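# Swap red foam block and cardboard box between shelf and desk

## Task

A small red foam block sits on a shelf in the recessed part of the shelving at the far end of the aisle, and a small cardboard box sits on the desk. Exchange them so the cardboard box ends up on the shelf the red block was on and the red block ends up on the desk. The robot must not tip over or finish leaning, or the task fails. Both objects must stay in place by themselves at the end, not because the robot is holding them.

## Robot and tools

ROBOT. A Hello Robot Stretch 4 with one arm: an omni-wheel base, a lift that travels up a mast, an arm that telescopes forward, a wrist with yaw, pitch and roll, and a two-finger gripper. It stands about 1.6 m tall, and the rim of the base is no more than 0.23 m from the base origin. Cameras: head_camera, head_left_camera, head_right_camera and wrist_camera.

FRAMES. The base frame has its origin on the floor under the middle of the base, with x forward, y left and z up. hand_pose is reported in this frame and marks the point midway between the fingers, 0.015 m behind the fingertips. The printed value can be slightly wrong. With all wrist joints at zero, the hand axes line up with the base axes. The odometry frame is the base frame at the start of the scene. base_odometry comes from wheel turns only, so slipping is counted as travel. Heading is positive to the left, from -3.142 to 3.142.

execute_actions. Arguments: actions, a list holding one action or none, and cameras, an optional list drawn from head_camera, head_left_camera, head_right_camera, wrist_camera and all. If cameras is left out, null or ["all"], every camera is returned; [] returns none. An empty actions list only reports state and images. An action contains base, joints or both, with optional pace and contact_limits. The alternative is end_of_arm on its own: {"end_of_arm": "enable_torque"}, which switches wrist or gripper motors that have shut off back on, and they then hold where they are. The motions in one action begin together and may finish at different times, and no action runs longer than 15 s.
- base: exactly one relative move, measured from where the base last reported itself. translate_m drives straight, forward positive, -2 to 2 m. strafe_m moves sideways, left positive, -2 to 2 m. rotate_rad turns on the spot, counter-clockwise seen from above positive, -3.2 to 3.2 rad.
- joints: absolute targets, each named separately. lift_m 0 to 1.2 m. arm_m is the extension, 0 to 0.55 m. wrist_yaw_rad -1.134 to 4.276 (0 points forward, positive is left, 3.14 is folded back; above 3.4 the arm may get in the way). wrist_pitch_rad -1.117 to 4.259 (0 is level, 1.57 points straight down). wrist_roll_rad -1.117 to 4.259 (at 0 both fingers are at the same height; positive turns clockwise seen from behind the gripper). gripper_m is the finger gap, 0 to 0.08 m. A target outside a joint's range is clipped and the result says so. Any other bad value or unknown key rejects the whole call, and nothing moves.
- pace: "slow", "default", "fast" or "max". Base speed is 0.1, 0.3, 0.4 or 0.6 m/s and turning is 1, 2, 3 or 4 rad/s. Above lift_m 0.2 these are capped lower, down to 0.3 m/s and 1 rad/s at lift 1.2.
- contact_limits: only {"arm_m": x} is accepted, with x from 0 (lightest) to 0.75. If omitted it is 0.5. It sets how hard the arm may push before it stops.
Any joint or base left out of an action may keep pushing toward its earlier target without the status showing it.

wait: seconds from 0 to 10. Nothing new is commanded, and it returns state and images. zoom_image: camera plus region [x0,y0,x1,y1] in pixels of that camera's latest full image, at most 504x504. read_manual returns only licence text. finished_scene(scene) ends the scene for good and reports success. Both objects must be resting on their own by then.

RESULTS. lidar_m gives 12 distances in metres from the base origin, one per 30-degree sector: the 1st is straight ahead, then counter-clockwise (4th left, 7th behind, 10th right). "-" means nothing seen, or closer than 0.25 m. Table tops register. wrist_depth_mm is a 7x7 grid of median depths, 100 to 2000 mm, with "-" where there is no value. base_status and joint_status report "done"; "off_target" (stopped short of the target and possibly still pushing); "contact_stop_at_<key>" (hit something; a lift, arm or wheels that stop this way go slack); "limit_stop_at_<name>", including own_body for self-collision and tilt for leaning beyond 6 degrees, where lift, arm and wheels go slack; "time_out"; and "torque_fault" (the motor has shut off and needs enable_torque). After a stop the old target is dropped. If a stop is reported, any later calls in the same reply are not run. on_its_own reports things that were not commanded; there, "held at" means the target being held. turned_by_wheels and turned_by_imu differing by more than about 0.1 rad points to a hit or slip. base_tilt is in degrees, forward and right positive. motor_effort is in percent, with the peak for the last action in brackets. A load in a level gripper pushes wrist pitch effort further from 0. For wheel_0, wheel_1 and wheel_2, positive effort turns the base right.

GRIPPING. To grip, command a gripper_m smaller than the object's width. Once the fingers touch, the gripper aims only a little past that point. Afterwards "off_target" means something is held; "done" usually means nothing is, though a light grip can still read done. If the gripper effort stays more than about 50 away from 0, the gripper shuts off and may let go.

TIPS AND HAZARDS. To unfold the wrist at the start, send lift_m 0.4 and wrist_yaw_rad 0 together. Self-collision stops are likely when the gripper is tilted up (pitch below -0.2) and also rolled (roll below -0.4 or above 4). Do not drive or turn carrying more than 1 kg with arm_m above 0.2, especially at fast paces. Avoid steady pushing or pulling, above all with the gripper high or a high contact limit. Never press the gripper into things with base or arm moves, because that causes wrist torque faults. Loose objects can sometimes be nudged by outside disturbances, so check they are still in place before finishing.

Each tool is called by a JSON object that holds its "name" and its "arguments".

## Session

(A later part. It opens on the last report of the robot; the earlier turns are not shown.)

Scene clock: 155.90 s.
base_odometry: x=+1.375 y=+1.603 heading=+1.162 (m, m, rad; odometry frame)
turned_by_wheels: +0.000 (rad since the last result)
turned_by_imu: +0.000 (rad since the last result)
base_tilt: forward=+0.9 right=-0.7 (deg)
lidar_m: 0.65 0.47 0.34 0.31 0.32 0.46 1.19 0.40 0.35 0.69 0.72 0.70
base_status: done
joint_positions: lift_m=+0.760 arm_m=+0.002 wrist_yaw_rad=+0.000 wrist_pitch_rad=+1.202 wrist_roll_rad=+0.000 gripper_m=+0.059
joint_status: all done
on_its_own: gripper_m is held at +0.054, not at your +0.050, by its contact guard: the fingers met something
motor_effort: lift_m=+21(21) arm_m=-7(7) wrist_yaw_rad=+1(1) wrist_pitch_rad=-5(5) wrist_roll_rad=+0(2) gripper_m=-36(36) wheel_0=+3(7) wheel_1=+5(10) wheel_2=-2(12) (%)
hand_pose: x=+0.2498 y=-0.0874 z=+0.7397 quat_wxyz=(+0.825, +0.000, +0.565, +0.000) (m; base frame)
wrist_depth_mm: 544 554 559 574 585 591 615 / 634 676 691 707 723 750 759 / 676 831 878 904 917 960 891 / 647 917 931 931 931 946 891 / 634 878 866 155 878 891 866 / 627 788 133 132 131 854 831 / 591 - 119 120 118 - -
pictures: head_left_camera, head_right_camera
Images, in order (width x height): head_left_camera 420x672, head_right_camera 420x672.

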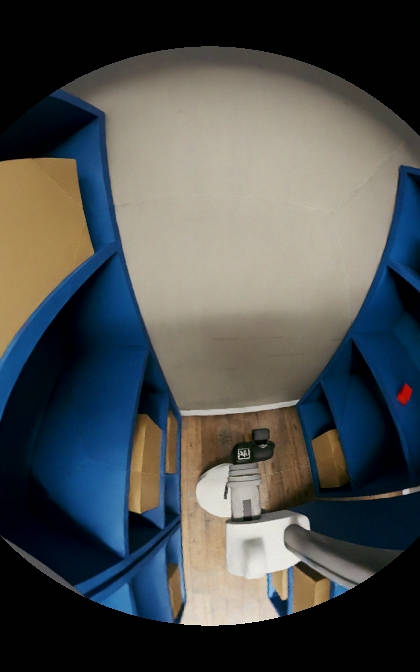

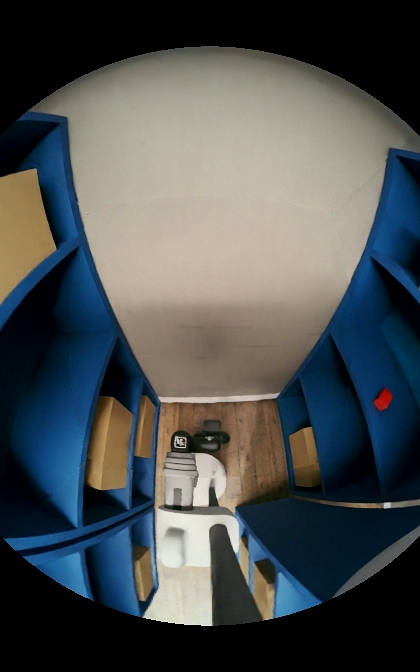

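{"name": "execute_actions", "arguments": {"actions": [{"base":{"translate_m":0.135}}], "cameras": []}}

{"name": "execute_actions", "arguments": {"actions": [{"base":{"strafe_m":-0.12}}], "cameras": []}}

{"name": "execute_actions", "arguments": {"actions": [{"base":{"rotate_rad":-1.535},"joints":{"lift_m":1.0}}]}}

Scene clock: 169.63 s.
base_odometry: x=+1.428 y=+1.727 heading=+1.162 (m, m, rad; odometry frame)
turned_by_wheels: +0.001 (rad since the last result)
turned_by_imu: +0.002 (rad since the last result)
base_tilt: forward=+0.9 right=-0.7 (deg)
lidar_m: 0.51 0.47 0.35 0.31 0.32 0.46 1.18 0.45 0.52 0.68 0.71 0.56
base_status: done
joint_positions: lift_m=+0.760 arm_m=+0.002 wrist_yaw_rad=+0.000 wrist_pitch_rad=+1.201 wrist_roll_rad=+0.000 gripper_m=+0.059
joint_status: not commanded
on_its_own: gripper_m is held at +0.054, not at your +0.050, by its contact guard: the fingers met something
motor_effort: lift_m=+21(21) arm_m=-7(7) wrist_yaw_rad=+1(1) wrist_pitch_rad=-4(6) wrist_roll_rad=-1(0) gripper_m=-36(36) wheel_0=+4(11) wheel_1=+4(11) wheel_2=-1(12) (%)
hand_pose: x=+0.2498 y=-0.0874 z=+0.7397 quat_wxyz=(+0.825, +0.000, +0.565, +0.000) (m; base frame)
wrist_depth_mm: 375 384 389 394 407 415 424 / 455 469 477 492 504 521 535 / 569 603 627 640 661 691 715 / 668 831 842 842 917 917 866 / 647 878 878 155 891 891 866 / 634 798 133 132 131 866 842 / 597 - 119 120 118 - -
pictures: none
No camera images: the call's "cameras" was empty. Leave "cameras" out to get every camera's image.

Scene clock: 171.20 s.
base_odometry: x=+1.538 y=+1.679 heading=+1.162 (m, m, rad; odometry frame)
turned_by_wheels: +0.000 (rad since the last result)
turned_by_imu: +0.000 (rad since the last result)
base_tilt: forward=+0.9 right=-0.7 (deg)
lidar_m: 0.51 0.55 0.46 0.44 0.46 0.63 0.68 0.40 0.51 0.56 0.60 0.55
base_status: done
joint_positions: lift_m=+0.760 arm_m=+0.002 wrist_yaw_rad=+0.000 wrist_pitch_rad=+1.201 wrist_roll_rad=+0.000 gripper_m=+0.059
joint_status: not commanded
on_its_own: gripper_m is held at +0.054, not at your +0.050, by its contact guard: the fingers met something
motor_effort: lift_m=+21(21) arm_m=-7(7) wrist_yaw_rad=+1(1) wrist_pitch_rad=-5(5) wrist_roll_rad=+0(0) gripper_m=-37(36) wheel_0=+3(13) wheel_1=-4(12) wheel_2=+0(2) (%)
hand_pose: x=+0.2498 y=-0.0874 z=+0.7397 quat_wxyz=(+0.825, +0.000, +0.565, +0.000) (m; base frame)
wrist_depth_mm: 379 389 394 404 410 418 430 / 462 473 484 496 512 521 539 / 591 609 634 654 668 699 668 / 759 842 854 854 904 891 842 / 820 904 878 155 891 878 820 / 778 842 133 132 132 854 778 / 741 - 119 120 118 - -
pictures: none
No camera images: the call's "cameras" was empty. Leave "cameras" out to get every camera's image.

Scene clock: 173.27 s.
base_odometry: x=+1.538 y=+1.679 heading=-0.372 (m, m, rad; odometry frame)
turned_by_wheels: -1.534 (rad since the last result)
turned_by_imu: -1.569 (rad since the last result)
base_tilt: forward=+0.9 right=-0.7 (deg)
lidar_m: 0.58 0.61 0.54 0.53 0.56 0.46 0.45 0.46 0.64 0.58 0.41 0.54
base_status: done
joint_positions: lift_m=+1.000 arm_m=+0.002 wrist_yaw_rad=+0.000 wrist_pitch_rad=+1.201 wrist_roll_rad=+0.000 gripper_m=+0.059
joint_status: all done
on_its_own: gripper_m is held at +0.054, not at your +0.050, by its contact guard: the fingers met something
motor_effort: lift_m=+22(21) arm_m=-7(7) wrist_yaw_rad=+1(1) wrist_pitch_rad=-4(5) wrist_roll_rad=+0(3) gripper_m=-37(37) wheel_0=+4(11) wheel_1=+6(10) wheel_2=+3(9) (%)
hand_pose: x=+0.2499 y=-0.0874 z=+0.9796 quat_wxyz=(+0.825, +0.000, +0.565, +0.000) (m; base frame)
wrist_depth_mm: 741 750 750 750 741 525 427 / 699 715 707 699 707 580 433 / 750 1098 866 854 866 621 433 / 878 1118 1118 1060 1060 627 433 / 878 1118 1118 154 960 634 439 / 891 1060 133 132 131 530 430 / 831 - 119 120 118 - -
pictures: head_camera, head_left_camera, head_right_camera, wrist_camera
camera_calibration (this result's frames):
wrist_camera: T_world_to_cam=[[-0.0148805, -0.999878, 0.00481159, -0.0852106], [-0.945225, 0.0124975, -0.326179, 0.604837], [0.326079, -0.00940173, -0.945296, 0.997395], [0, 0, 0, 1]] pos_world=[0.245209, -0.0833818, 1.14053]
Images, in order (width x height): head_camera 420x560, head_left_camera 420x672, head_right_camera 420x672, wrist_camera 616x392.

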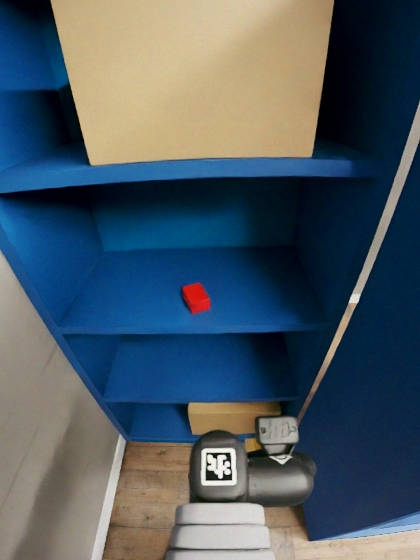

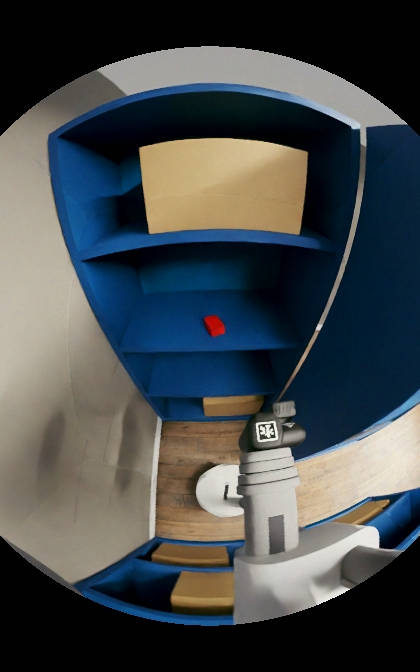

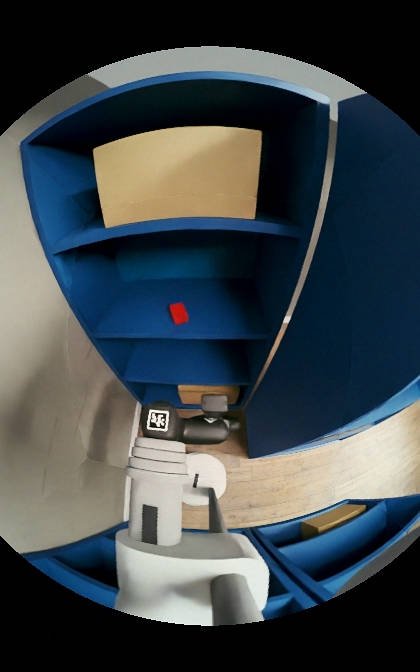

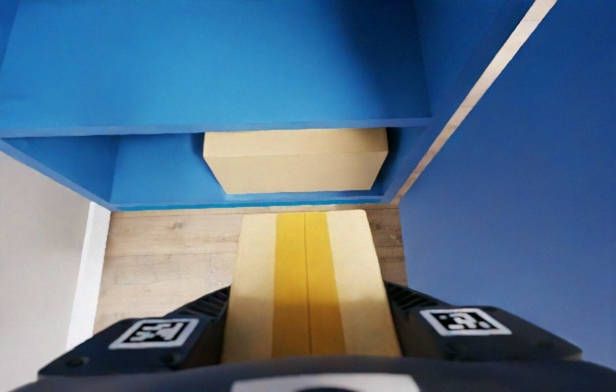

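{"name": "execute_actions", "arguments": {"actions": [{"joints":{"lift_m":1.09,"wrist_pitch_rad":0.6}}], "cameras": ["wrist_camera","head_camera"]}}

Scene clock: 184.83 s.
base_odometry: x=+1.538 y=+1.679 heading=-0.372 (m, m, rad; odometry frame)
turned_by_wheels: +0.000 (rad since the last result)
turned_by_imu: +0.001 (rad since the last result)
base_tilt: forward=+0.9 right=-0.7 (deg)
lidar_m: 0.57 0.61 0.56 0.52 0.55 0.46 0.44 0.49 0.62 0.56 0.39 0.55
base_status: not commanded
joint_positions: lift_m=+1.090 arm_m=+0.002 wrist_yaw_rad=+0.000 wrist_pitch_rad=+0.604 wrist_roll_rad=+0.000 gripper_m=+0.059
joint_status: all done
on_its_own: gripper_m is held at +0.054, not at your +0.050, by its contact guard: the fingers met something
motor_effort: lift_m=+22(24) arm_m=-7(7) wrist_yaw_rad=+1(1) wrist_pitch_rad=-11(14) wrist_roll_rad=+1(0) gripper_m=-37(36) wheel_0=+4(4) wheel_1=+6(6) wheel_2=+3(3) (%)
hand_pose: x=+0.3482 y=-0.0874 z=+1.1473 quat_wxyz=(+0.955, +0.000, +0.297, +0.000) (m; base frame)
wrist_depth_mm: 723 732 732 750 741 488 349 / 759 768 778 778 750 496 373 / 621 609 569 591 585 500 402 / 484 484 473 473 466 462 427 / 768 991 960 155 798 549 442 / 809 878 133 132 131 530 436 / 750 - 119 120 118 - -
pictures: head_camera, wrist_camera
camera_calibration (this result's frames):
wrist_camera: T_world_to_cam=[[-0.0149075, -0.999879, -0.00440453, -0.0739533], [-0.597614, 0.0124415, -0.801687, 1.17695], [0.801645, -0.00931894, -0.597727, 0.559465], [0, 0, 0, 1]] pos_world=[0.253769, -0.0833738, 1.27763]
Images, in order (width x height): head_camera 420x560, wrist_camera 616x392.

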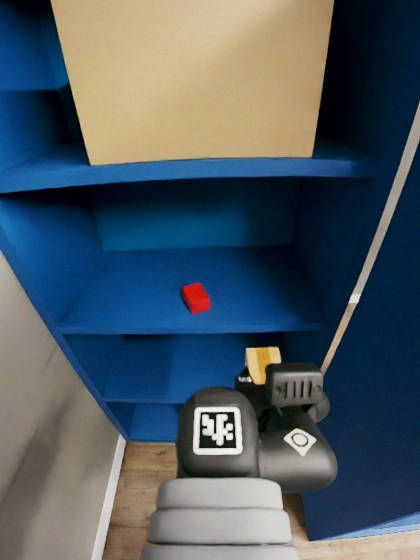

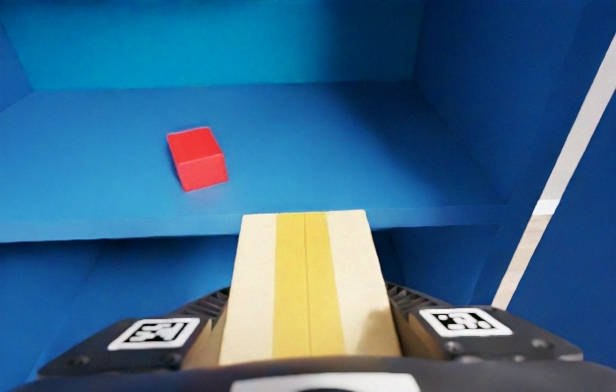

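{"name": "execute_actions", "arguments": {"actions": [{"base":{"strafe_m":-0.05},"joints":{"lift_m":1.015}}], "cameras": []}}

{"name": "execute_actions", "arguments": {"actions": [{"joints":{"arm_m":0.335}}], "cameras": ["wrist_camera","head_camera","head_left_camera"]}}

Scene clock: 199.57 s.
base_odometry: x=+1.520 y=+1.633 heading=-0.372 (m, m, rad; odometry frame)
turned_by_wheels: +0.000 (rad since the last result)
turned_by_imu: +0.001 (rad since the last result)
base_tilt: forward=+0.9 right=-0.7 (deg)
lidar_m: 0.57 0.61 0.60 0.57 0.61 0.46 0.43 0.49 0.63 0.55 0.37 0.47
base_status: done
joint_positions: lift_m=+1.015 arm_m=+0.002 wrist_yaw_rad=+0.000 wrist_pitch_rad=+0.603 wrist_roll_rad=+0.000 gripper_m=+0.059
joint_status: all done
on_its_own: gripper_m is held at +0.054, not at your +0.050, by its contact guard: the fingers met something
motor_effort: lift_m=+16(22) arm_m=-7(7) wrist_yaw_rad=+2(2) wrist_pitch_rad=-10(10) wrist_roll_rad=+0(2) gripper_m=-37(37) wheel_0=+1(14) wheel_1=-5(13) wheel_2=+0(2) (%)
hand_pose: x=+0.3482 y=-0.0874 z=+1.0727 quat_wxyz=(+0.955, +0.000, +0.297, +0.000) (m; base frame)
wrist_depth_mm: 723 723 732 741 715 394 338 / 615 609 597 597 580 399 359 / 455 436 445 436 433 410 375 / 809 960 976 960 699 462 377 / 866 931 878 155 627 500 379 / 788 788 133 132 132 449 382 / 715 - 119 120 118 - -
pictures: none
No camera images: the call's "cameras" was empty. Leave "cameras" out to get every camera's image.

Scene clock: 201.67 s.
base_odometry: x=+1.520 y=+1.633 heading=-0.372 (m, m, rad; odometry frame)
turned_by_wheels: +0.000 (rad since the last result)
turned_by_imu: +0.001 (rad since the last result)
base_tilt: forward=+0.9 right=-0.7 (deg)
lidar_m: 0.58 0.60 0.60 0.57 0.59 0.46 0.43 0.48 0.63 0.56 0.36 0.46
base_status: not commanded
joint_positions: lift_m=+1.015 arm_m=+0.334 wrist_yaw_rad=+0.000 wrist_pitch_rad=+0.603 wrist_roll_rad=+0.000 gripper_m=+0.059
joint_status: all done
on_its_own: gripper_m is held at +0.054, not at your +0.050, by its contact guard: the fingers met something
motor_effort: lift_m=+16(16) arm_m=+7(5) wrist_yaw_rad=+0(1) wrist_pitch_rad=-10(10) wrist_roll_rad=+0(1) gripper_m=-36(36) wheel_0=+1(1) wheel_1=-5(5) wheel_2=+0(0) (%)
hand_pose: x=+0.6798 y=-0.0874 z=+1.0728 quat_wxyz=(+0.955, +0.000, +0.297, +0.000) (m; base frame)
wrist_depth_mm: 427 427 433 433 439 392 279 / 466 469 469 473 477 397 282 / 445 442 439 433 430 387 283 / 355 351 349 345 343 340 286 / 294 293 279 154 276 285 274 / 244 249 133 132 131 246 242 / 216 - 119 120 118 - -
pictures: head_camera, head_left_camera, wrist_camera
camera_calibration (this result's frames):
wrist_camera: T_world_to_cam=[[-0.0148446, -0.99988, -0.00441008, -0.0693633], [-0.597325, 0.012405, -0.801904, 1.31548], [0.801862, -0.00926969, -0.597437, 0.248627], [0, 0, 0, 1]] pos_world=[0.585377, -0.0833689, 1.20313]
Images, in order (width x height): head_camera 420x560, head_left_camera 420x672, wrist_camera 616x392.

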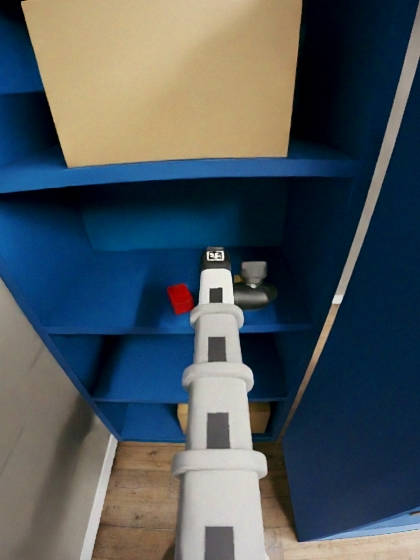

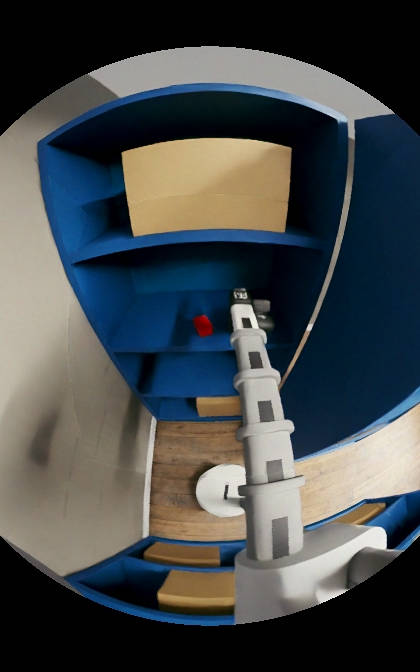

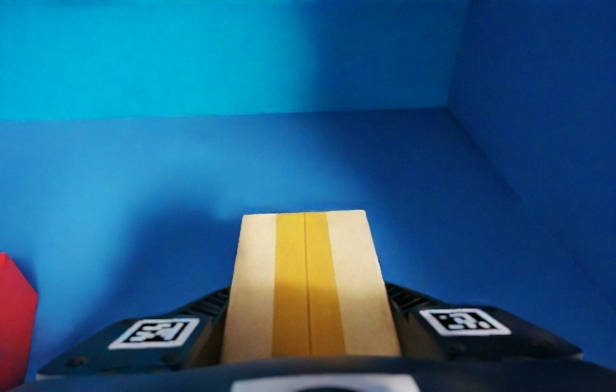

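{"name": "execute_actions", "arguments": {"actions": [{"joints":{"lift_m":0.971}}], "cameras": ["wrist_camera"]}}

Scene clock: 204.90 s.
base_odometry: x=+1.520 y=+1.633 heading=-0.372 (m, m, rad; odometry frame)
turned_by_wheels: +0.000 (rad since the last result)
turned_by_imu: +0.001 (rad since the last result)
base_tilt: forward=+1.0 right=-0.7 (deg)
lidar_m: 0.57 0.59 0.58 0.55 0.59 0.46 0.44 0.46 0.63 0.56 0.36 0.48
base_status: not commanded
joint_positions: lift_m=+0.971 arm_m=+0.334 wrist_yaw_rad=+0.000 wrist_pitch_rad=+0.603 wrist_roll_rad=+0.000 gripper_m=+0.059
joint_status: all done
on_its_own: gripper_m is held at +0.054, not at your +0.050, by its contact guard: the fingers met something
motor_effort: lift_m=+16(19) arm_m=+7(7) wrist_yaw_rad=+1(0) wrist_pitch_rad=-9(9) wrist_roll_rad=+1(0) gripper_m=-37(37) wheel_0=+2(2) wheel_1=-5(5) wheel_2=+0(0) (%)
hand_pose: x=+0.6798 y=-0.0874 z=+1.0288 quat_wxyz=(+0.955, +0.000, +0.297, +0.000) (m; base frame)
wrist_depth_mm: 424 430 433 436 436 392 279 / 452 452 455 455 455 394 283 / 355 349 347 345 340 334 285 / 281 278 277 273 271 268 260 / 233 231 221 155 218 224 224 / 198 197 133 132 132 195 191 / 178 - 119 120 118 - -
pictures: wrist_camera
camera_calibration (this result's frames):
wrist_camera: T_world_to_cam=[[-0.0148451, -0.99988, -0.00440963, -0.0695576], [-0.597347, 0.0124052, -0.801887, 1.28019], [0.801845, -0.00926998, -0.59746, 0.222373], [0, 0, 0, 1]] pos_world=[0.585378, -0.0833689, 1.15912]
Images, in order (width x height): wrist_camera 616x392.

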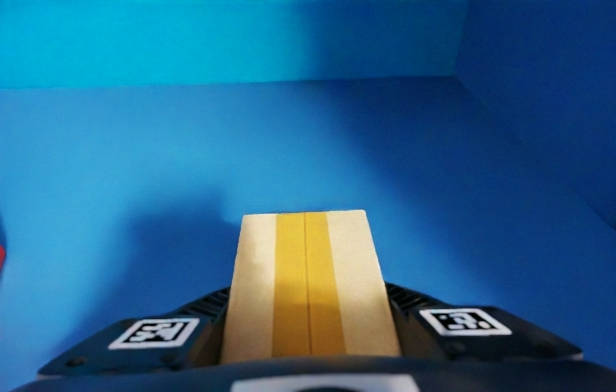

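{"name": "execute_actions", "arguments": {"actions": [{"joints":{"gripper_m":0.08}}], "cameras": []}}

{"name": "execute_actions", "arguments": {"actions": [{"joints":{"lift_m":1.045}}], "cameras": ["wrist_camera"]}}

Scene clock: 209.53 s.
base_odometry: x=+1.520 y=+1.633 heading=-0.372 (m, m, rad; odometry frame)
turned_by_wheels: +0.000 (rad since the last result)
turned_by_imu: +0.001 (rad since the last result)
base_tilt: forward=+0.9 right=-0.7 (deg)
lidar_m: 0.57 0.61 0.60 0.57 0.60 0.46 0.44 0.45 0.64 0.57 0.36 0.48
base_status: not commanded
joint_positions: lift_m=+0.971 arm_m=+0.334 wrist_yaw_rad=+0.000 wrist_pitch_rad=+0.603 wrist_roll_rad=+0.000 gripper_m=+0.080
joint_status: all done
motor_effort: lift_m=+16(16) arm_m=+7(7) wrist_yaw_rad=+0(1) wrist_pitch_rad=-9(9) wrist_roll_rad=+1(0) gripper_m=+3(38) wheel_0=+1(2) wheel_1=-5(5) wheel_2=+0(0) (%)
hand_pose: x=+0.6799 y=-0.0874 z=+1.0288 quat_wxyz=(+0.955, +0.000, +0.297, +0.000) (m; base frame)
wrist_depth_mm: 424 430 433 436 436 392 281 / 449 452 455 459 452 397 282 / 355 353 349 343 342 336 283 / 283 279 277 274 273 270 260 / 234 231 222 159 219 225 224 / 199 198 142 137 140 113 198 / - - 126 124 125 - -
pictures: none
No camera images: the call's "cameras" was empty. Leave "cameras" out to get every camera's image.

Scene clock: 210.80 s.
base_odometry: x=+1.520 y=+1.633 heading=-0.372 (m, m, rad; odometry frame)
turned_by_wheels: +0.000 (rad since the last result)
turned_by_imu: +0.000 (rad since the last result)
base_tilt: forward=+0.9 right=-0.7 (deg)
lidar_m: 0.57 0.61 0.61 0.56 0.60 0.48 0.44 0.48 0.62 0.57 0.35 0.47
base_status: not commanded
joint_positions: lift_m=+1.045 arm_m=+0.334 wrist_yaw_rad=+0.000 wrist_pitch_rad=+0.603 wrist_roll_rad=+0.000 gripper_m=+0.080
joint_status: all done
motor_effort: lift_m=+22(22) arm_m=+7(7) wrist_yaw_rad=+0(0) wrist_pitch_rad=-9(9) wrist_roll_rad=+1(2) gripper_m=+1(1) wheel_0=+2(1) wheel_1=-4(5) wheel_2=+0(0) (%)
hand_pose: x=+0.6799 y=-0.0874 z=+1.1024 quat_wxyz=(+0.955, +0.000, +0.297, +0.000) (m; base frame)
wrist_depth_mm: 427 427 427 436 436 392 279 / 466 473 473 477 477 397 281 / 492 496 500 496 492 399 283 / 407 404 399 397 392 375 286 / 338 334 329 329 325 325 287 / 270 286 213 281 165 113 277 / - - 171 202 202 - -
pictures: wrist_camera
camera_calibration (this result's frames):
wrist_camera: T_world_to_cam=[[-0.0148454, -0.99988, -0.0044162, -0.069225], [-0.597027, 0.012407, -0.802125, 1.33931], [0.802084, -0.00927129, -0.59714, 0.26581], [0, 0, 0, 1]] pos_world=[0.585376, -0.0833691, 1.23272]
Images, in order (width x height): wrist_camera 616x392.

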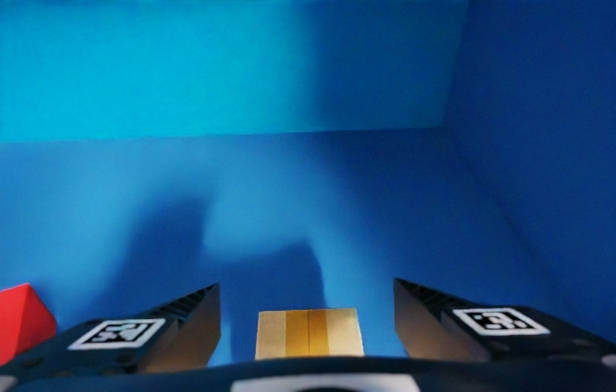

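{"name": "execute_actions", "arguments": {"actions": [{"base":{"strafe_m":0.123},"joints":{"wrist_yaw_rad":0.42,"arm_m":0.325,"lift_m":1.06}}], "cameras": ["wrist_camera","head_camera"]}}

Scene clock: 219.70 s.
base_odometry: x=+1.565 y=+1.747 heading=-0.372 (m, m, rad; odometry frame)
turned_by_wheels: +0.000 (rad since the last result)
turned_by_imu: +0.002 (rad since the last result)
base_tilt: forward=+0.9 right=-0.7 (deg)
lidar_m: 0.57 0.61 0.48 0.45 0.48 0.47 0.45 0.49 0.63 0.60 0.48 0.61
base_status: done
joint_positions: lift_m=+1.060 arm_m=+0.326 wrist_yaw_rad=+0.420 wrist_pitch_rad=+0.603 wrist_roll_rad=+0.000 gripper_m=+0.080
joint_status: all done
motor_effort: lift_m=+22(23) arm_m=-7(8) wrist_yaw_rad=+1(6) wrist_pitch_rad=-9(9) wrist_roll_rad=+0(1) gripper_m=+1(2) wheel_0=-4(11) wheel_1=+4(13) wheel_2=+0(0) (%)
hand_pose: x=+0.6927 y=-0.0084 z=+1.1174 quat_wxyz=(+0.934, -0.062, +0.290, +0.199) (m; base frame)
wrist_depth_mm: 433 525 496 452 413 379 359 / 445 564 549 492 445 410 382 / 462 535 539 512 480 445 413 / 436 430 424 421 418 413 407 / 357 355 351 349 345 343 342 / 306 303 283 298 165 113 303 / - - 203 226 220 - -
pictures: head_camera, wrist_camera
camera_calibration (this result's frames):
wrist_camera: T_world_to_cam=[[0.393989, -0.919104, -0.00444335, -0.272478], [-0.55017, -0.231961, -0.802189, 1.3236], [0.736265, 0.318498, -0.597053, 0.313443], [0, 0, 0, 1]] pos_world=[0.604782, -0.0432426, 1.24771]
Images, in order (width x height): head_camera 420x560, wrist_camera 616x392.

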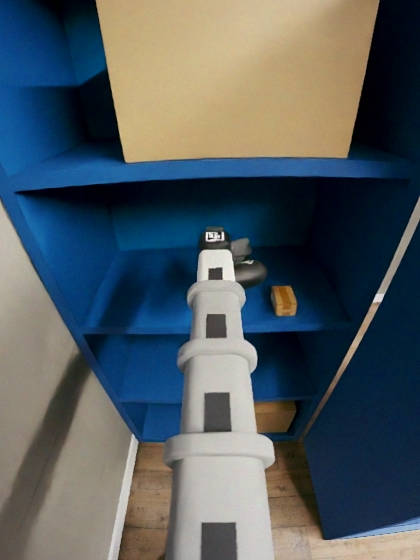

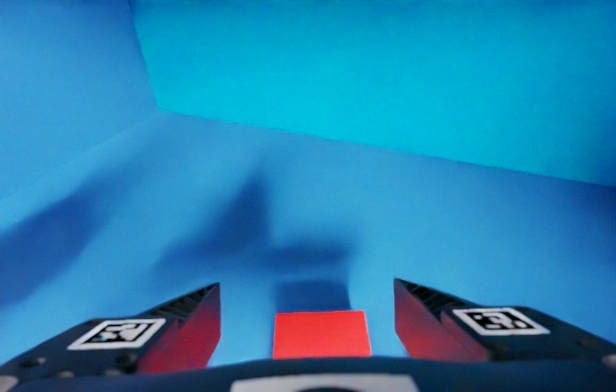

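{"name": "execute_actions", "arguments": {"actions": [{"base":{"strafe_m":-0.005},"joints":{"arm_m":0.337,"lift_m":1.02}}], "cameras": ["wrist_camera"]}}

Scene clock: 224.60 s.
base_odometry: x=+1.563 y=+1.743 heading=-0.372 (m, m, rad; odometry frame)
turned_by_wheels: +0.000 (rad since the last result)
turned_by_imu: +0.001 (rad since the last result)
base_tilt: forward=+0.9 right=-0.7 (deg)
lidar_m: 0.56 0.57 0.49 0.45 0.47 0.45 0.43 0.47 0.65 0.58 0.46 0.61
base_status: done
joint_positions: lift_m=+1.020 arm_m=+0.336 wrist_yaw_rad=+0.420 wrist_pitch_rad=+0.603 wrist_roll_rad=+0.000 gripper_m=+0.080
joint_status: all done
motor_effort: lift_m=+16(23) arm_m=+7(7) wrist_yaw_rad=+1(2) wrist_pitch_rad=-8(8) wrist_roll_rad=+1(1) gripper_m=+2(1) wheel_0=-3(8) wheel_1=-1(9) wheel_2=+0(1) (%)
hand_pose: x=+0.7023 y=-0.0084 z=+1.0779 quat_wxyz=(+0.934, -0.062, +0.290, +0.199) (m; base frame)
wrist_depth_mm: 439 521 484 439 404 373 349 / 452 549 535 484 436 404 375 / 439 455 452 445 439 418 397 / 366 362 359 355 351 347 345 / 301 301 296 296 293 290 289 / 257 255 189 200 165 113 254 / - - 161 181 181 - -
pictures: wrist_camera
camera_calibration (this result's frames):
wrist_camera: T_world_to_cam=[[0.393989, -0.919104, -0.00444354, -0.276416], [-0.550165, -0.231959, -0.802193, 1.29716], [0.736269, 0.3185, -0.597048, 0.282807], [0, 0, 0, 1]] pos_world=[0.614333, -0.0432426, 1.20819]
Images, in order (width x height): wrist_camera 616x392.

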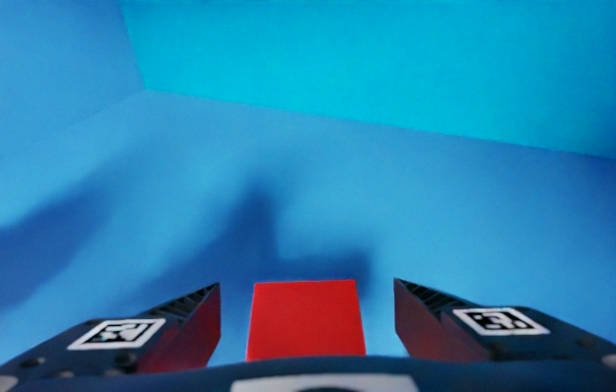

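{"name": "execute_actions", "arguments": {"actions": [{"joints":{"lift_m":0.972}}], "cameras": ["wrist_camera"]}}

{"name": "execute_actions", "arguments": {"actions": [{"joints":{"gripper_m":0.045}}], "cameras": ["wrist_camera"]}}

Scene clock: 228.80 s.
base_odometry: x=+1.563 y=+1.743 heading=-0.372 (m, m, rad; odometry frame)
turned_by_wheels: +0.000 (rad since the last result)
turned_by_imu: +0.001 (rad since the last result)
base_tilt: forward=+0.9 right=-0.7 (deg)
lidar_m: 0.56 0.61 0.47 0.45 0.49 0.46 0.45 0.47 0.65 0.55 0.47 0.61
base_status: not commanded
joint_positions: lift_m=+0.972 arm_m=+0.336 wrist_yaw_rad=+0.420 wrist_pitch_rad=+0.603 wrist_roll_rad=+0.000 gripper_m=+0.080
joint_status: all done
motor_effort: lift_m=+16(19) arm_m=+7(7) wrist_yaw_rad=+0(0) wrist_pitch_rad=-7(8) wrist_roll_rad=+0(1) gripper_m=+1(2) wheel_0=-3(3) wheel_1=-1(1) wheel_2=+0(0) (%)
hand_pose: x=+0.7023 y=-0.0084 z=+1.0299 quat_wxyz=(+0.934, -0.062, +0.290, +0.199) (m; base frame)
wrist_depth_mm: 439 525 480 442 404 373 349 / 439 480 473 459 427 399 375 / 364 353 351 347 342 338 334 / 285 282 279 277 273 270 268 / 235 234 224 168 226 226 225 / 201 199 144 144 146 113 199 / - - 129 130 131 - -
pictures: wrist_camera
camera_calibration (this result's frames):
wrist_camera: T_world_to_cam=[[0.393989, -0.919104, -0.00444351, -0.276631], [-0.550165, -0.231959, -0.802193, 1.25866], [0.736269, 0.3185, -0.597048, 0.254148], [0, 0, 0, 1]] pos_world=[0.614336, -0.0432427, 1.16019]
Images, in order (width x height): wrist_camera 616x392.

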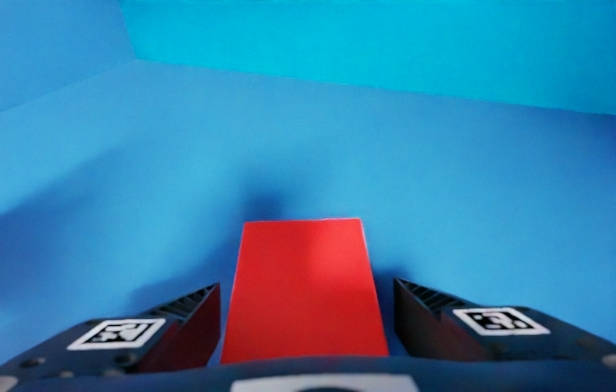

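Scene clock: 229.83 s.
base_odometry: x=+1.563 y=+1.743 heading=-0.372 (m, m, rad; odometry frame)
turned_by_wheels: +0.000 (rad since the last result)
turned_by_imu: +0.000 (rad since the last result)
base_tilt: forward=+0.9 right=-0.7 (deg)
lidar_m: 0.57 0.61 0.47 0.46 0.49 0.47 0.43 0.46 0.64 0.57 0.46 0.61
base_status: not commanded
joint_positions: lift_m=+0.972 arm_m=+0.336 wrist_yaw_rad=+0.420 wrist_pitch_rad=+0.603 wrist_roll_rad=+0.000 gripper_m=+0.058
joint_status: gripper_m off_target (ended at +0.058, target +0.045)
on_its_own: gripper_m is held at +0.052, not at your +0.045, by its contact guard: the fingers met something
motor_effort: lift_m=+16(16) arm_m=+7(7) wrist_yaw_rad=+1(0) wrist_pitch_rad=-9(8) wrist_roll_rad=+2(1) gripper_m=-36(38) wheel_0=-2(3) wheel_1=-1(1) wheel_2=+0(0) (%)
hand_pose: x=+0.7023 y=-0.0084 z=+1.0299 quat_wxyz=(+0.934, -0.062, +0.290, +0.199) (m; base frame)
wrist_depth_mm: 442 521 484 439 404 373 349 / 439 480 477 459 427 402 375 / 362 355 351 347 343 340 334 / 286 282 279 276 273 270 268 / 235 234 224 167 227 226 224 / 200 200 140 143 139 196 193 / 180 - 123 130 128 - -
pictures: wrist_camera
camera_calibration (this result's frames):
wrist_camera: T_world_to_cam=[[0.393989, -0.919104, -0.0044455, -0.276629], [-0.550165, -0.231957, -0.802193, 1.25866], [0.736268, 0.318501, -0.597048, 0.254148], [0, 0, 0, 1]] pos_world=[0.614336, -0.0432426, 1.16019]
Images, in order (width x height): wrist_camera 616x392.

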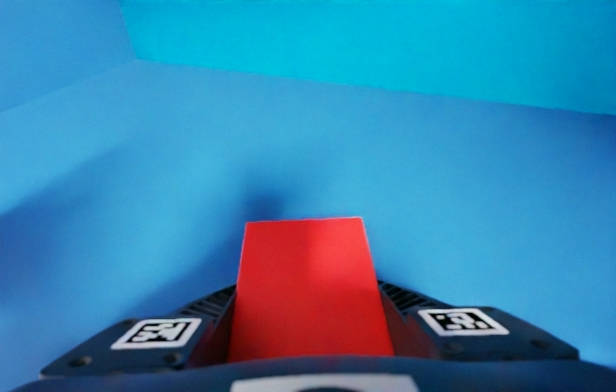

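{"name": "execute_actions", "arguments": {"actions": [{"joints":{"lift_m":1.01}}], "cameras": []}}

{"name": "execute_actions", "arguments": {"actions": [{"base":{"translate_m":-0.13},"joints":{"arm_m":0.0}}], "cameras": ["head_camera"]}}

{"name": "execute_actions", "arguments": {"actions": [{"joints":{"wrist_yaw_rad":0,"wrist_pitch_rad":1.2,"lift_m":0.78},"pace":"fast"}], "cameras": []}}

{"name": "execute_actions", "arguments": {"actions": [{"base":{"rotate_rad":-1.535}}], "cameras": ["head_camera","head_left_camera","wrist_camera"]}}

Scene clock: 238.83 s.
base_odometry: x=+1.563 y=+1.743 heading=-0.372 (m, m, rad; odometry frame)
turned_by_wheels: +0.000 (rad since the last result)
turned_by_imu: +0.001 (rad since the last result)
base_tilt: forward=+0.9 right=-0.7 (deg)
lidar_m: 0.56 0.58 0.48 0.46 0.49 0.48 0.43 0.49 0.62 0.57 0.47 0.59
base_status: not commanded
joint_positions: lift_m=+1.010 arm_m=+0.336 wrist_yaw_rad=+0.420 wrist_pitch_rad=+0.603 wrist_roll_rad=+0.000 gripper_m=+0.058
joint_status: all done
on_its_own: gripper_m is held at +0.052, not at your +0.045, by its contact guard: the fingers met something
motor_effort: lift_m=+22(22) arm_m=+7(7) wrist_yaw_rad=+1(1) wrist_pitch_rad=-8(8) wrist_roll_rad=+1(1) gripper_m=-36(38) wheel_0=-3(3) wheel_1=-1(1) wheel_2=+0(0) (%)
hand_pose: x=+0.7023 y=-0.0084 z=+1.0674 quat_wxyz=(+0.934, -0.062, +0.290, +0.199) (m; base frame)
wrist_depth_mm: 442 521 484 442 404 373 351 / 452 549 521 484 439 402 375 / 433 433 430 427 418 413 389 / 347 345 340 338 336 332 329 / 289 286 273 168 277 276 274 / 246 243 140 144 139 239 236 / 220 - 123 130 128 - -
pictures: none
No camera images: the call's "cameras" was empty. Leave "cameras" out to get every camera's image.

Scene clock: 240.93 s.
base_odometry: x=+1.442 y=+1.790 heading=-0.373 (m, m, rad; odometry frame)
turned_by_wheels: -0.001 (rad since the last result)
turned_by_imu: +0.000 (rad since the last result)
base_tilt: forward=+0.9 right=-0.7 (deg)
lidar_m: 0.70 0.67 0.48 0.46 0.47 0.34 0.31 0.34 0.46 1.04 0.52 0.64
base_status: done
joint_positions: lift_m=+1.010 arm_m=+0.002 wrist_yaw_rad=+0.420 wrist_pitch_rad=+0.603 wrist_roll_rad=+0.000 gripper_m=+0.058
joint_status: all done
joint sent to its limit — the command would take arm_m past its lower limit, so that joint was sent only as far as its limit.
on_its_own: gripper_m is held at +0.052, not at your +0.045, by its contact guard: the fingers met something
motor_effort: lift_m=+22(22) arm_m=-7(2) wrist_yaw_rad=+2(0) wrist_pitch_rad=-10(9) wrist_roll_rad=+2(1) gripper_m=-36(37) wheel_0=-4(7) wheel_1=-6(10) wheel_2=+2(13) (%)
hand_pose: x=+0.3687 y=-0.0084 z=+1.0673 quat_wxyz=(+0.934, -0.062, +0.290, +0.199) (m; base frame)
wrist_depth_mm: 484 569 732 854 788 750 699 / 496 597 591 574 569 559 504 / 517 654 820 1078 946 459 424 / 525 683 878 1098 1025 960 891 / 549 715 842 168 891 891 854 / 569 683 140 143 138 768 768 / 569 - 123 131 128 - -
pictures: head_camera
Images, in order (width x height): head_camera 420x560.

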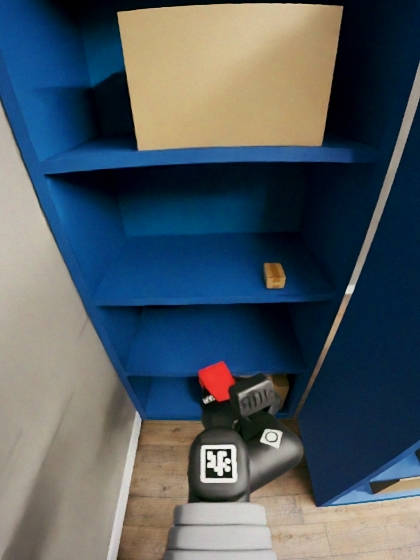

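Scene clock: 242.57 s.
base_odometry: x=+1.442 y=+1.790 heading=-0.373 (m, m, rad; odometry frame)
turned_by_wheels: +0.000 (rad since the last result)
turned_by_imu: +0.000 (rad since the last result)
base_tilt: forward=+0.9 right=-0.7 (deg)
lidar_m: 0.70 0.68 0.48 0.46 0.47 0.33 0.31 0.33 0.45 1.08 0.53 0.65
base_status: not commanded
joint_positions: lift_m=+0.780 arm_m=+0.002 wrist_yaw_rad=+0.000 wrist_pitch_rad=+1.201 wrist_roll_rad=+0.000 gripper_m=+0.058
joint_status: all done
on_its_own: gripper_m is held at +0.052, not at your +0.045, by its contact guard: the fingers met something
motor_effort: lift_m=+17(18) arm_m=-6(7) wrist_yaw_rad=+1(7) wrist_pitch_rad=-4(7) wrist_roll_rad=+0(1) gripper_m=-37(37) wheel_0=-4(5) wheel_1=-6(6) wheel_2=+2(2) (%)
hand_pose: x=+0.2499 y=-0.0874 z=+0.7601 quat_wxyz=(+0.825, +0.000, +0.565, +0.000) (m; base frame)
wrist_depth_mm: 750 1025 732 723 723 699 517 / 768 976 960 809 854 750 521 / 798 991 991 991 991 750 525 / 798 960 960 960 960 759 525 / 788 917 904 167 904 768 535 / 788 866 140 143 139 676 842 / 750 - 123 130 128 - -
pictures: none
No camera images: the call's "cameras" was empty. Leave "cameras" out to get every camera's image.

Scene clock: 244.60 s.
base_odometry: x=+1.442 y=+1.790 heading=-1.907 (m, m, rad; odometry frame)
turned_by_wheels: -1.534 (rad since the last result)
turned_by_imu: -1.569 (rad since the last result)
base_tilt: forward=+0.9 right=-0.7 (deg)
lidar_m: 0.98 0.52 0.67 0.70 0.66 0.48 0.45 0.45 0.32 0.30 0.31 0.47
base_status: done
joint_positions: lift_m=+0.780 arm_m=+0.002 wrist_yaw_rad=+0.000 wrist_pitch_rad=+1.201 wrist_roll_rad=+0.000 gripper_m=+0.058
joint_status: not commanded
on_its_own: gripper_m is held at +0.052, not at your +0.045, by its contact guard: the fingers met something
motor_effort: lift_m=+17(17) arm_m=-6(7) wrist_yaw_rad=+1(0) wrist_pitch_rad=-4(4) wrist_roll_rad=+0(0) gripper_m=-37(37) wheel_0=+4(9) wheel_1=+6(12) wheel_2=+1(10) (%)
hand_pose: x=+0.2499 y=-0.0874 z=+0.7601 quat_wxyz=(+0.825, +0.000, +0.565, +0.000) (m; base frame)
wrist_depth_mm: 492 778 1138 1138 1025 517 484 / 707 831 1078 1060 991 904 379 / 525 904 1008 1008 991 535 382 / 668 809 960 960 946 554 407 / 904 904 904 167 891 831 389 / 866 866 140 144 138 798 373 / 831 - 124 130 128 - -
pictures: head_camera, head_left_camera, wrist_camera
camera_calibration (this result's frames):
wrist_camera: T_world_to_cam=[[-0.0149546, -0.999877, 0.00476833, -0.0841002], [-0.945177, 0.0125803, -0.326317, 0.533343], [0.326217, -0.00938687, -0.945248, 0.78981], [0, 0, 0, 1]] pos_world=[0.245196, -0.0833856, 0.921007]
Images, in order (width x height): head_camera 420x560, head_left_camera 420x672, wrist_camera 616x392.

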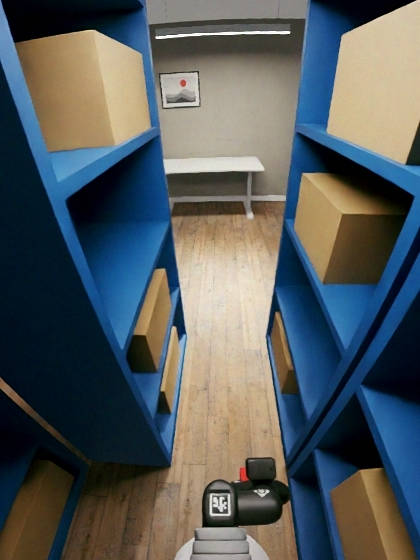

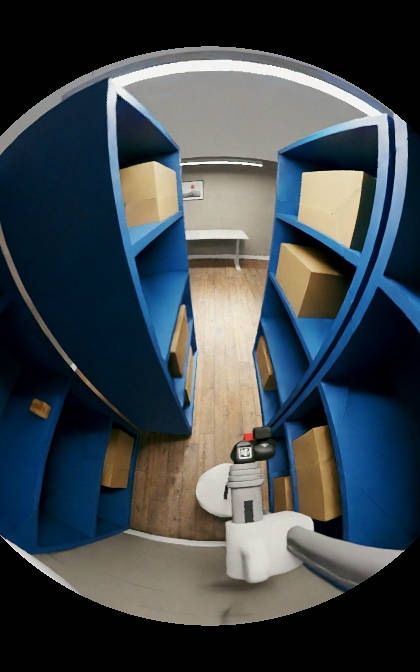

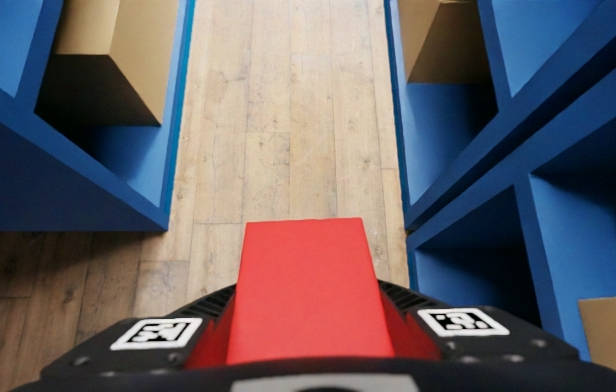

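{"name": "zoom_image", "arguments": {"camera": "head_camera", "region": [120, 140, 330, 500]}}

Region (120, 140, 330, 500) of head_camera's 420x560 image, scaled by 1.400, with more detail than that image has; it fills the left 294 columns of this view, and the rest is white.

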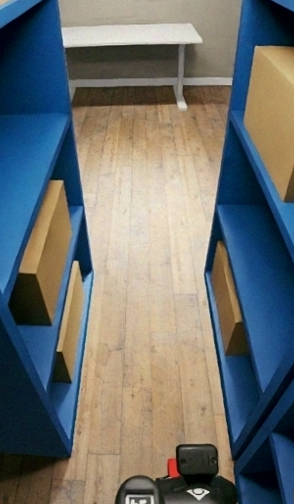

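{"name": "execute_actions", "arguments": {"actions": [{"base":{"rotate_rad":-0.04}}], "cameras": []}}

{"name": "execute_actions", "arguments": {"actions": [{"base":{"translate_m":0.7}}], "cameras": ["head_camera"]}}

Scene clock: 252.73 s.
base_odometry: x=+1.442 y=+1.790 heading=-1.946 (m, m, rad; odometry frame)
turned_by_wheels: -0.039 (rad since the last result)
turned_by_imu: -0.039 (rad since the last result)
base_tilt: forward=+0.9 right=-0.7 (deg)
lidar_m: 1.14 0.52 0.62 0.71 0.67 0.48 0.45 0.47 0.31 0.30 0.32 0.42
base_status: done
joint_positions: lift_m=+0.780 arm_m=+0.002 wrist_yaw_rad=+0.000 wrist_pitch_rad=+1.201 wrist_roll_rad=+0.000 gripper_m=+0.058
joint_status: not commanded
on_its_own: gripper_m is held at +0.052, not at your +0.045, by its contact guard: the fingers met something
motor_effort: lift_m=+16(17) arm_m=-6(7) wrist_yaw_rad=+1(1) wrist_pitch_rad=-4(4) wrist_roll_rad=+1(0) gripper_m=-36(37) wheel_0=+5(7) wheel_1=+5(12) wheel_2=+3(7) (%)
hand_pose: x=+0.2499 y=-0.0874 z=+0.7601 quat_wxyz=(+0.825, +0.000, +0.565, +0.000) (m; base frame)
wrist_depth_mm: 691 866 1138 1138 931 492 338 / 715 842 1078 1078 991 477 349 / 569 917 1008 1025 946 496 377 / 627 891 960 960 917 535 404 / 904 891 891 167 842 831 387 / 866 866 140 143 139 809 368 / 831 - 123 130 128 - -
pictures: none
No camera images: the call's "cameras" was empty. Leave "cameras" out to get every camera's image.

Scene clock: 256.53 s.
base_odometry: x=+1.186 y=+1.139 heading=-1.945 (m, m, rad; odometry frame)
turned_by_wheels: +0.001 (rad since the last result)
turned_by_imu: -0.001 (rad since the last result)
base_tilt: forward=+0.9 right=-0.7 (deg)
lidar_m: 2.77 0.42 0.28 0.25 0.28 1.06 1.16 0.47 0.32 0.29 0.31 0.44
base_status: done
joint_positions: lift_m=+0.780 arm_m=+0.002 wrist_yaw_rad=+0.000 wrist_pitch_rad=+1.201 wrist_roll_rad=+0.000 gripper_m=+0.058
joint_status: not commanded
on_its_own: gripper_m is held at +0.052, not at your +0.045, by its contact guard: the fingers met something
motor_effort: lift_m=+17(16) arm_m=-7(7) wrist_yaw_rad=+1(1) wrist_pitch_rad=-4(4) wrist_roll_rad=+1(1) gripper_m=-37(37) wheel_0=+3(10) wheel_1=+4(12) wheel_2=+0(12) (%)
hand_pose: x=+0.2499 y=-0.0874 z=+0.7601 quat_wxyz=(+0.825, +0.000, +0.565, +0.000) (m; base frame)
wrist_depth_mm: 569 1118 1138 1138 1118 488 484 / 615 1060 1060 1060 1042 466 455 / 788 904 1008 1008 917 462 427 / 615 891 960 960 891 597 407 / 580 831 904 168 820 569 387 / 554 715 140 143 139 397 368 / 525 - 123 131 128 - -
pictures: head_camera
Images, in order (width x height): head_camera 420x560.

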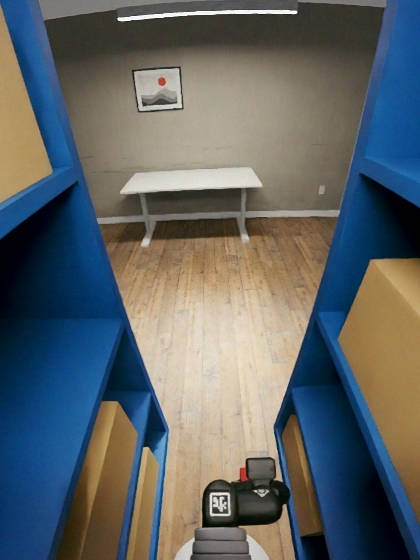

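{"name": "execute_actions", "arguments": {"actions": [{"base":{"strafe_m":-0.02}}], "cameras": []}}

{"name": "execute_actions", "arguments": {"actions": [{"base":{"translate_m":0.8}}], "cameras": ["head_camera"]}}

Scene clock: 264.50 s.
base_odometry: x=+1.167 y=+1.146 heading=-1.945 (m, m, rad; odometry frame)
turned_by_wheels: +0.000 (rad since the last result)
turned_by_imu: +0.001 (rad since the last result)
base_tilt: forward=+0.9 right=-0.7 (deg)
lidar_m: 2.77 0.43 0.29 0.27 0.30 1.08 1.14 0.42 0.28 0.26 0.30 0.40
base_status: done
joint_positions: lift_m=+0.780 arm_m=+0.002 wrist_yaw_rad=+0.000 wrist_pitch_rad=+1.201 wrist_roll_rad=+0.000 gripper_m=+0.058
joint_status: not commanded
on_its_own: gripper_m is held at +0.052, not at your +0.045, by its contact guard: the fingers met something
motor_effort: lift_m=+17(16) arm_m=-6(7) wrist_yaw_rad=+1(1) wrist_pitch_rad=-4(5) wrist_roll_rad=+2(0) gripper_m=-37(37) wheel_0=+3(12) wheel_1=-3(10) wheel_2=+0(0) (%)
hand_pose: x=+0.2499 y=-0.0874 z=+0.7601 quat_wxyz=(+0.825, +0.000, +0.565, +0.000) (m; base frame)
wrist_depth_mm: 1118 1118 1118 1138 1138 480 484 / 634 1078 1060 1078 1078 459 455 / 788 917 1008 1008 866 439 427 / 676 891 976 946 878 427 404 / 585 842 891 167 798 559 387 / 574 759 140 144 139 373 368 / 544 - 123 130 128 - -
pictures: none
No camera images: the call's "cameras" was empty. Leave "cameras" out to get every camera's image.

Scene clock: 268.67 s.
base_odometry: x=+0.875 y=+0.401 heading=-1.945 (m, m, rad; odometry frame)
turned_by_wheels: +0.001 (rad since the last result)
turned_by_imu: -0.001 (rad since the last result)
base_tilt: forward=+0.8 right=-0.7 (deg)
lidar_m: 1.94 2.02 1.96 0.48 0.31 0.43 1.20 0.40 0.28 0.42 1.91 2.59
base_status: done
joint_positions: lift_m=+0.780 arm_m=+0.002 wrist_yaw_rad=+0.000 wrist_pitch_rad=+1.201 wrist_roll_rad=+0.000 gripper_m=+0.058
joint_status: not commanded
on_its_own: gripper_m is held at +0.052, not at your +0.045, by its contact guard: the fingers met something
motor_effort: lift_m=+17(17) arm_m=-7(7) wrist_yaw_rad=+1(1) wrist_pitch_rad=-3(3) wrist_roll_rad=-1(0) gripper_m=-37(36) wheel_0=+3(9) wheel_1=+5(9) wheel_2=-2(11) (%)
hand_pose: x=+0.2499 y=-0.0874 z=+0.7601 quat_wxyz=(+0.825, +0.000, +0.565, +0.000) (m; base frame)
wrist_depth_mm: 1118 1138 1138 1138 1138 1138 1138 / 1078 1060 1060 1060 1060 1078 1060 / 1008 1008 1008 1008 1008 1025 1008 / 960 960 946 960 960 976 960 / 904 891 904 167 904 904 904 / 866 854 140 143 139 878 866 / 842 - 123 130 128 - -
pictures: head_camera
Images, in order (width x height): head_camera 420x560.

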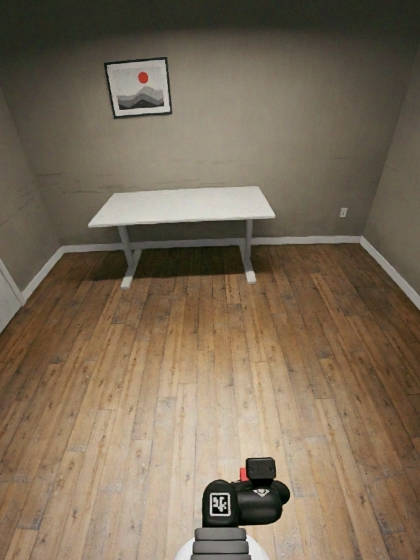

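{"name": "execute_actions", "arguments": {"actions": [{"base":{"translate_m":1.45},"joints":{"wrist_pitch_rad":0.6},"pace":"fast"}], "cameras": []}}

{"name": "execute_actions", "arguments": {"actions": [{"base":{"strafe_m":0.2},"joints":{"arm_m":0.3},"pace":"fast"}], "cameras": ["head_camera","wrist_camera"]}}

Scene clock: 276.60 s.
base_odometry: x=+0.346 y=-0.948 heading=-1.944 (m, m, rad; odometry frame)
turned_by_wheels: +0.000 (rad since the last result)
turned_by_imu: -0.002 (rad since the last result)
base_tilt: forward=+0.9 right=-0.7 (deg)
lidar_m: 0.49 0.51 0.72 1.87 1.94 1.63 1.57 1.61 1.89 1.78 1.87 0.54
base_status: done
joint_positions: lift_m=+0.780 arm_m=+0.002 wrist_yaw_rad=+0.000 wrist_pitch_rad=+0.603 wrist_roll_rad=+0.000 gripper_m=+0.058
joint_status: all done
on_its_own: gripper_m is held at +0.052, not at your +0.045, by its contact guard: the fingers met something
motor_effort: lift_m=+17(17) arm_m=-6(7) wrist_yaw_rad=+1(1) wrist_pitch_rad=-10(15) wrist_roll_rad=+0(1) gripper_m=-37(37) wheel_0=+3(10) wheel_1=+4(10) wheel_2=-2(13) (%)
hand_pose: x=+0.3482 y=-0.0874 z=+0.8378 quat_wxyz=(+0.955, +0.000, +0.297, +0.000) (m; base frame)
wrist_depth_mm: 946 946 960 946 960 1008 1008 / 715 715 699 691 683 668 1138 / 530 525 521 512 508 500 512 / 421 415 410 410 407 399 399 / 373 373 368 167 866 1255 1281 / 1138 1138 140 143 139 1118 1098 / 1025 - 123 130 128 - -
pictures: none
No camera images: the call's "cameras" was empty. Leave "cameras" out to get every camera's image.

Scene clock: 278.30 s.
base_odometry: x=+0.532 y=-1.021 heading=-1.944 (m, m, rad; odometry frame)
turned_by_wheels: +0.000 (rad since the last result)
turned_by_imu: +0.001 (rad since the last result)
base_tilt: forward=+0.9 right=-0.7 (deg)
lidar_m: 0.49 0.53 0.70 1.66 1.72 1.64 1.57 1.65 2.10 1.97 0.75 0.52
base_status: done
joint_positions: lift_m=+0.780 arm_m=+0.299 wrist_yaw_rad=+0.000 wrist_pitch_rad=+0.603 wrist_roll_rad=+0.000 gripper_m=+0.058
joint_status: all done
on_its_own: gripper_m is held at +0.052, not at your +0.045, by its contact guard: the fingers met something
motor_effort: lift_m=+17(17) arm_m=+7(8) wrist_yaw_rad=+1(1) wrist_pitch_rad=-8(9) wrist_roll_rad=+1(1) gripper_m=-37(37) wheel_0=+1(14) wheel_1=+1(14) wheel_2=+0(1) (%)
hand_pose: x=+0.6449 y=-0.0874 z=+0.8378 quat_wxyz=(+0.955, +0.000, +0.297, +0.000) (m; base frame)
wrist_depth_mm: 691 691 707 707 715 723 732 / 723 707 691 683 668 661 647 / 530 517 512 504 504 492 492 / 415 413 410 404 399 399 397 / 345 342 330 167 334 332 329 / 294 291 140 143 138 287 285 / 264 - 123 130 128 - -
pictures: head_camera, wrist_camera
camera_calibration (this result's frames):
wrist_camera: T_world_to_cam=[[-0.0150189, -0.999877, -0.00450868, -0.0707429], [-0.596951, 0.0125839, -0.802179, 1.1062], [0.802137, -0.00935639, -0.597067, 0.135785], [0, 0, 0, 1]] pos_world=[0.550367, -0.083384, 0.968125]
Images, in order (width x height): head_camera 420x560, wrist_camera 616x392.

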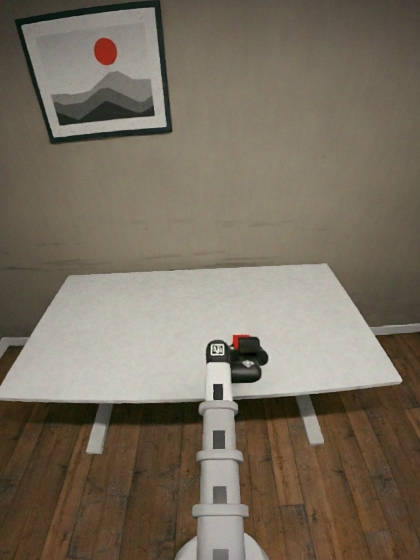

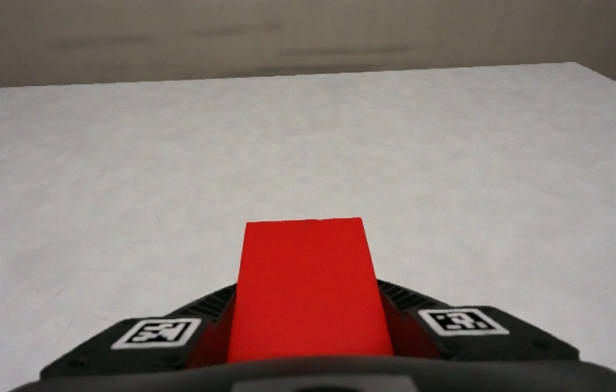

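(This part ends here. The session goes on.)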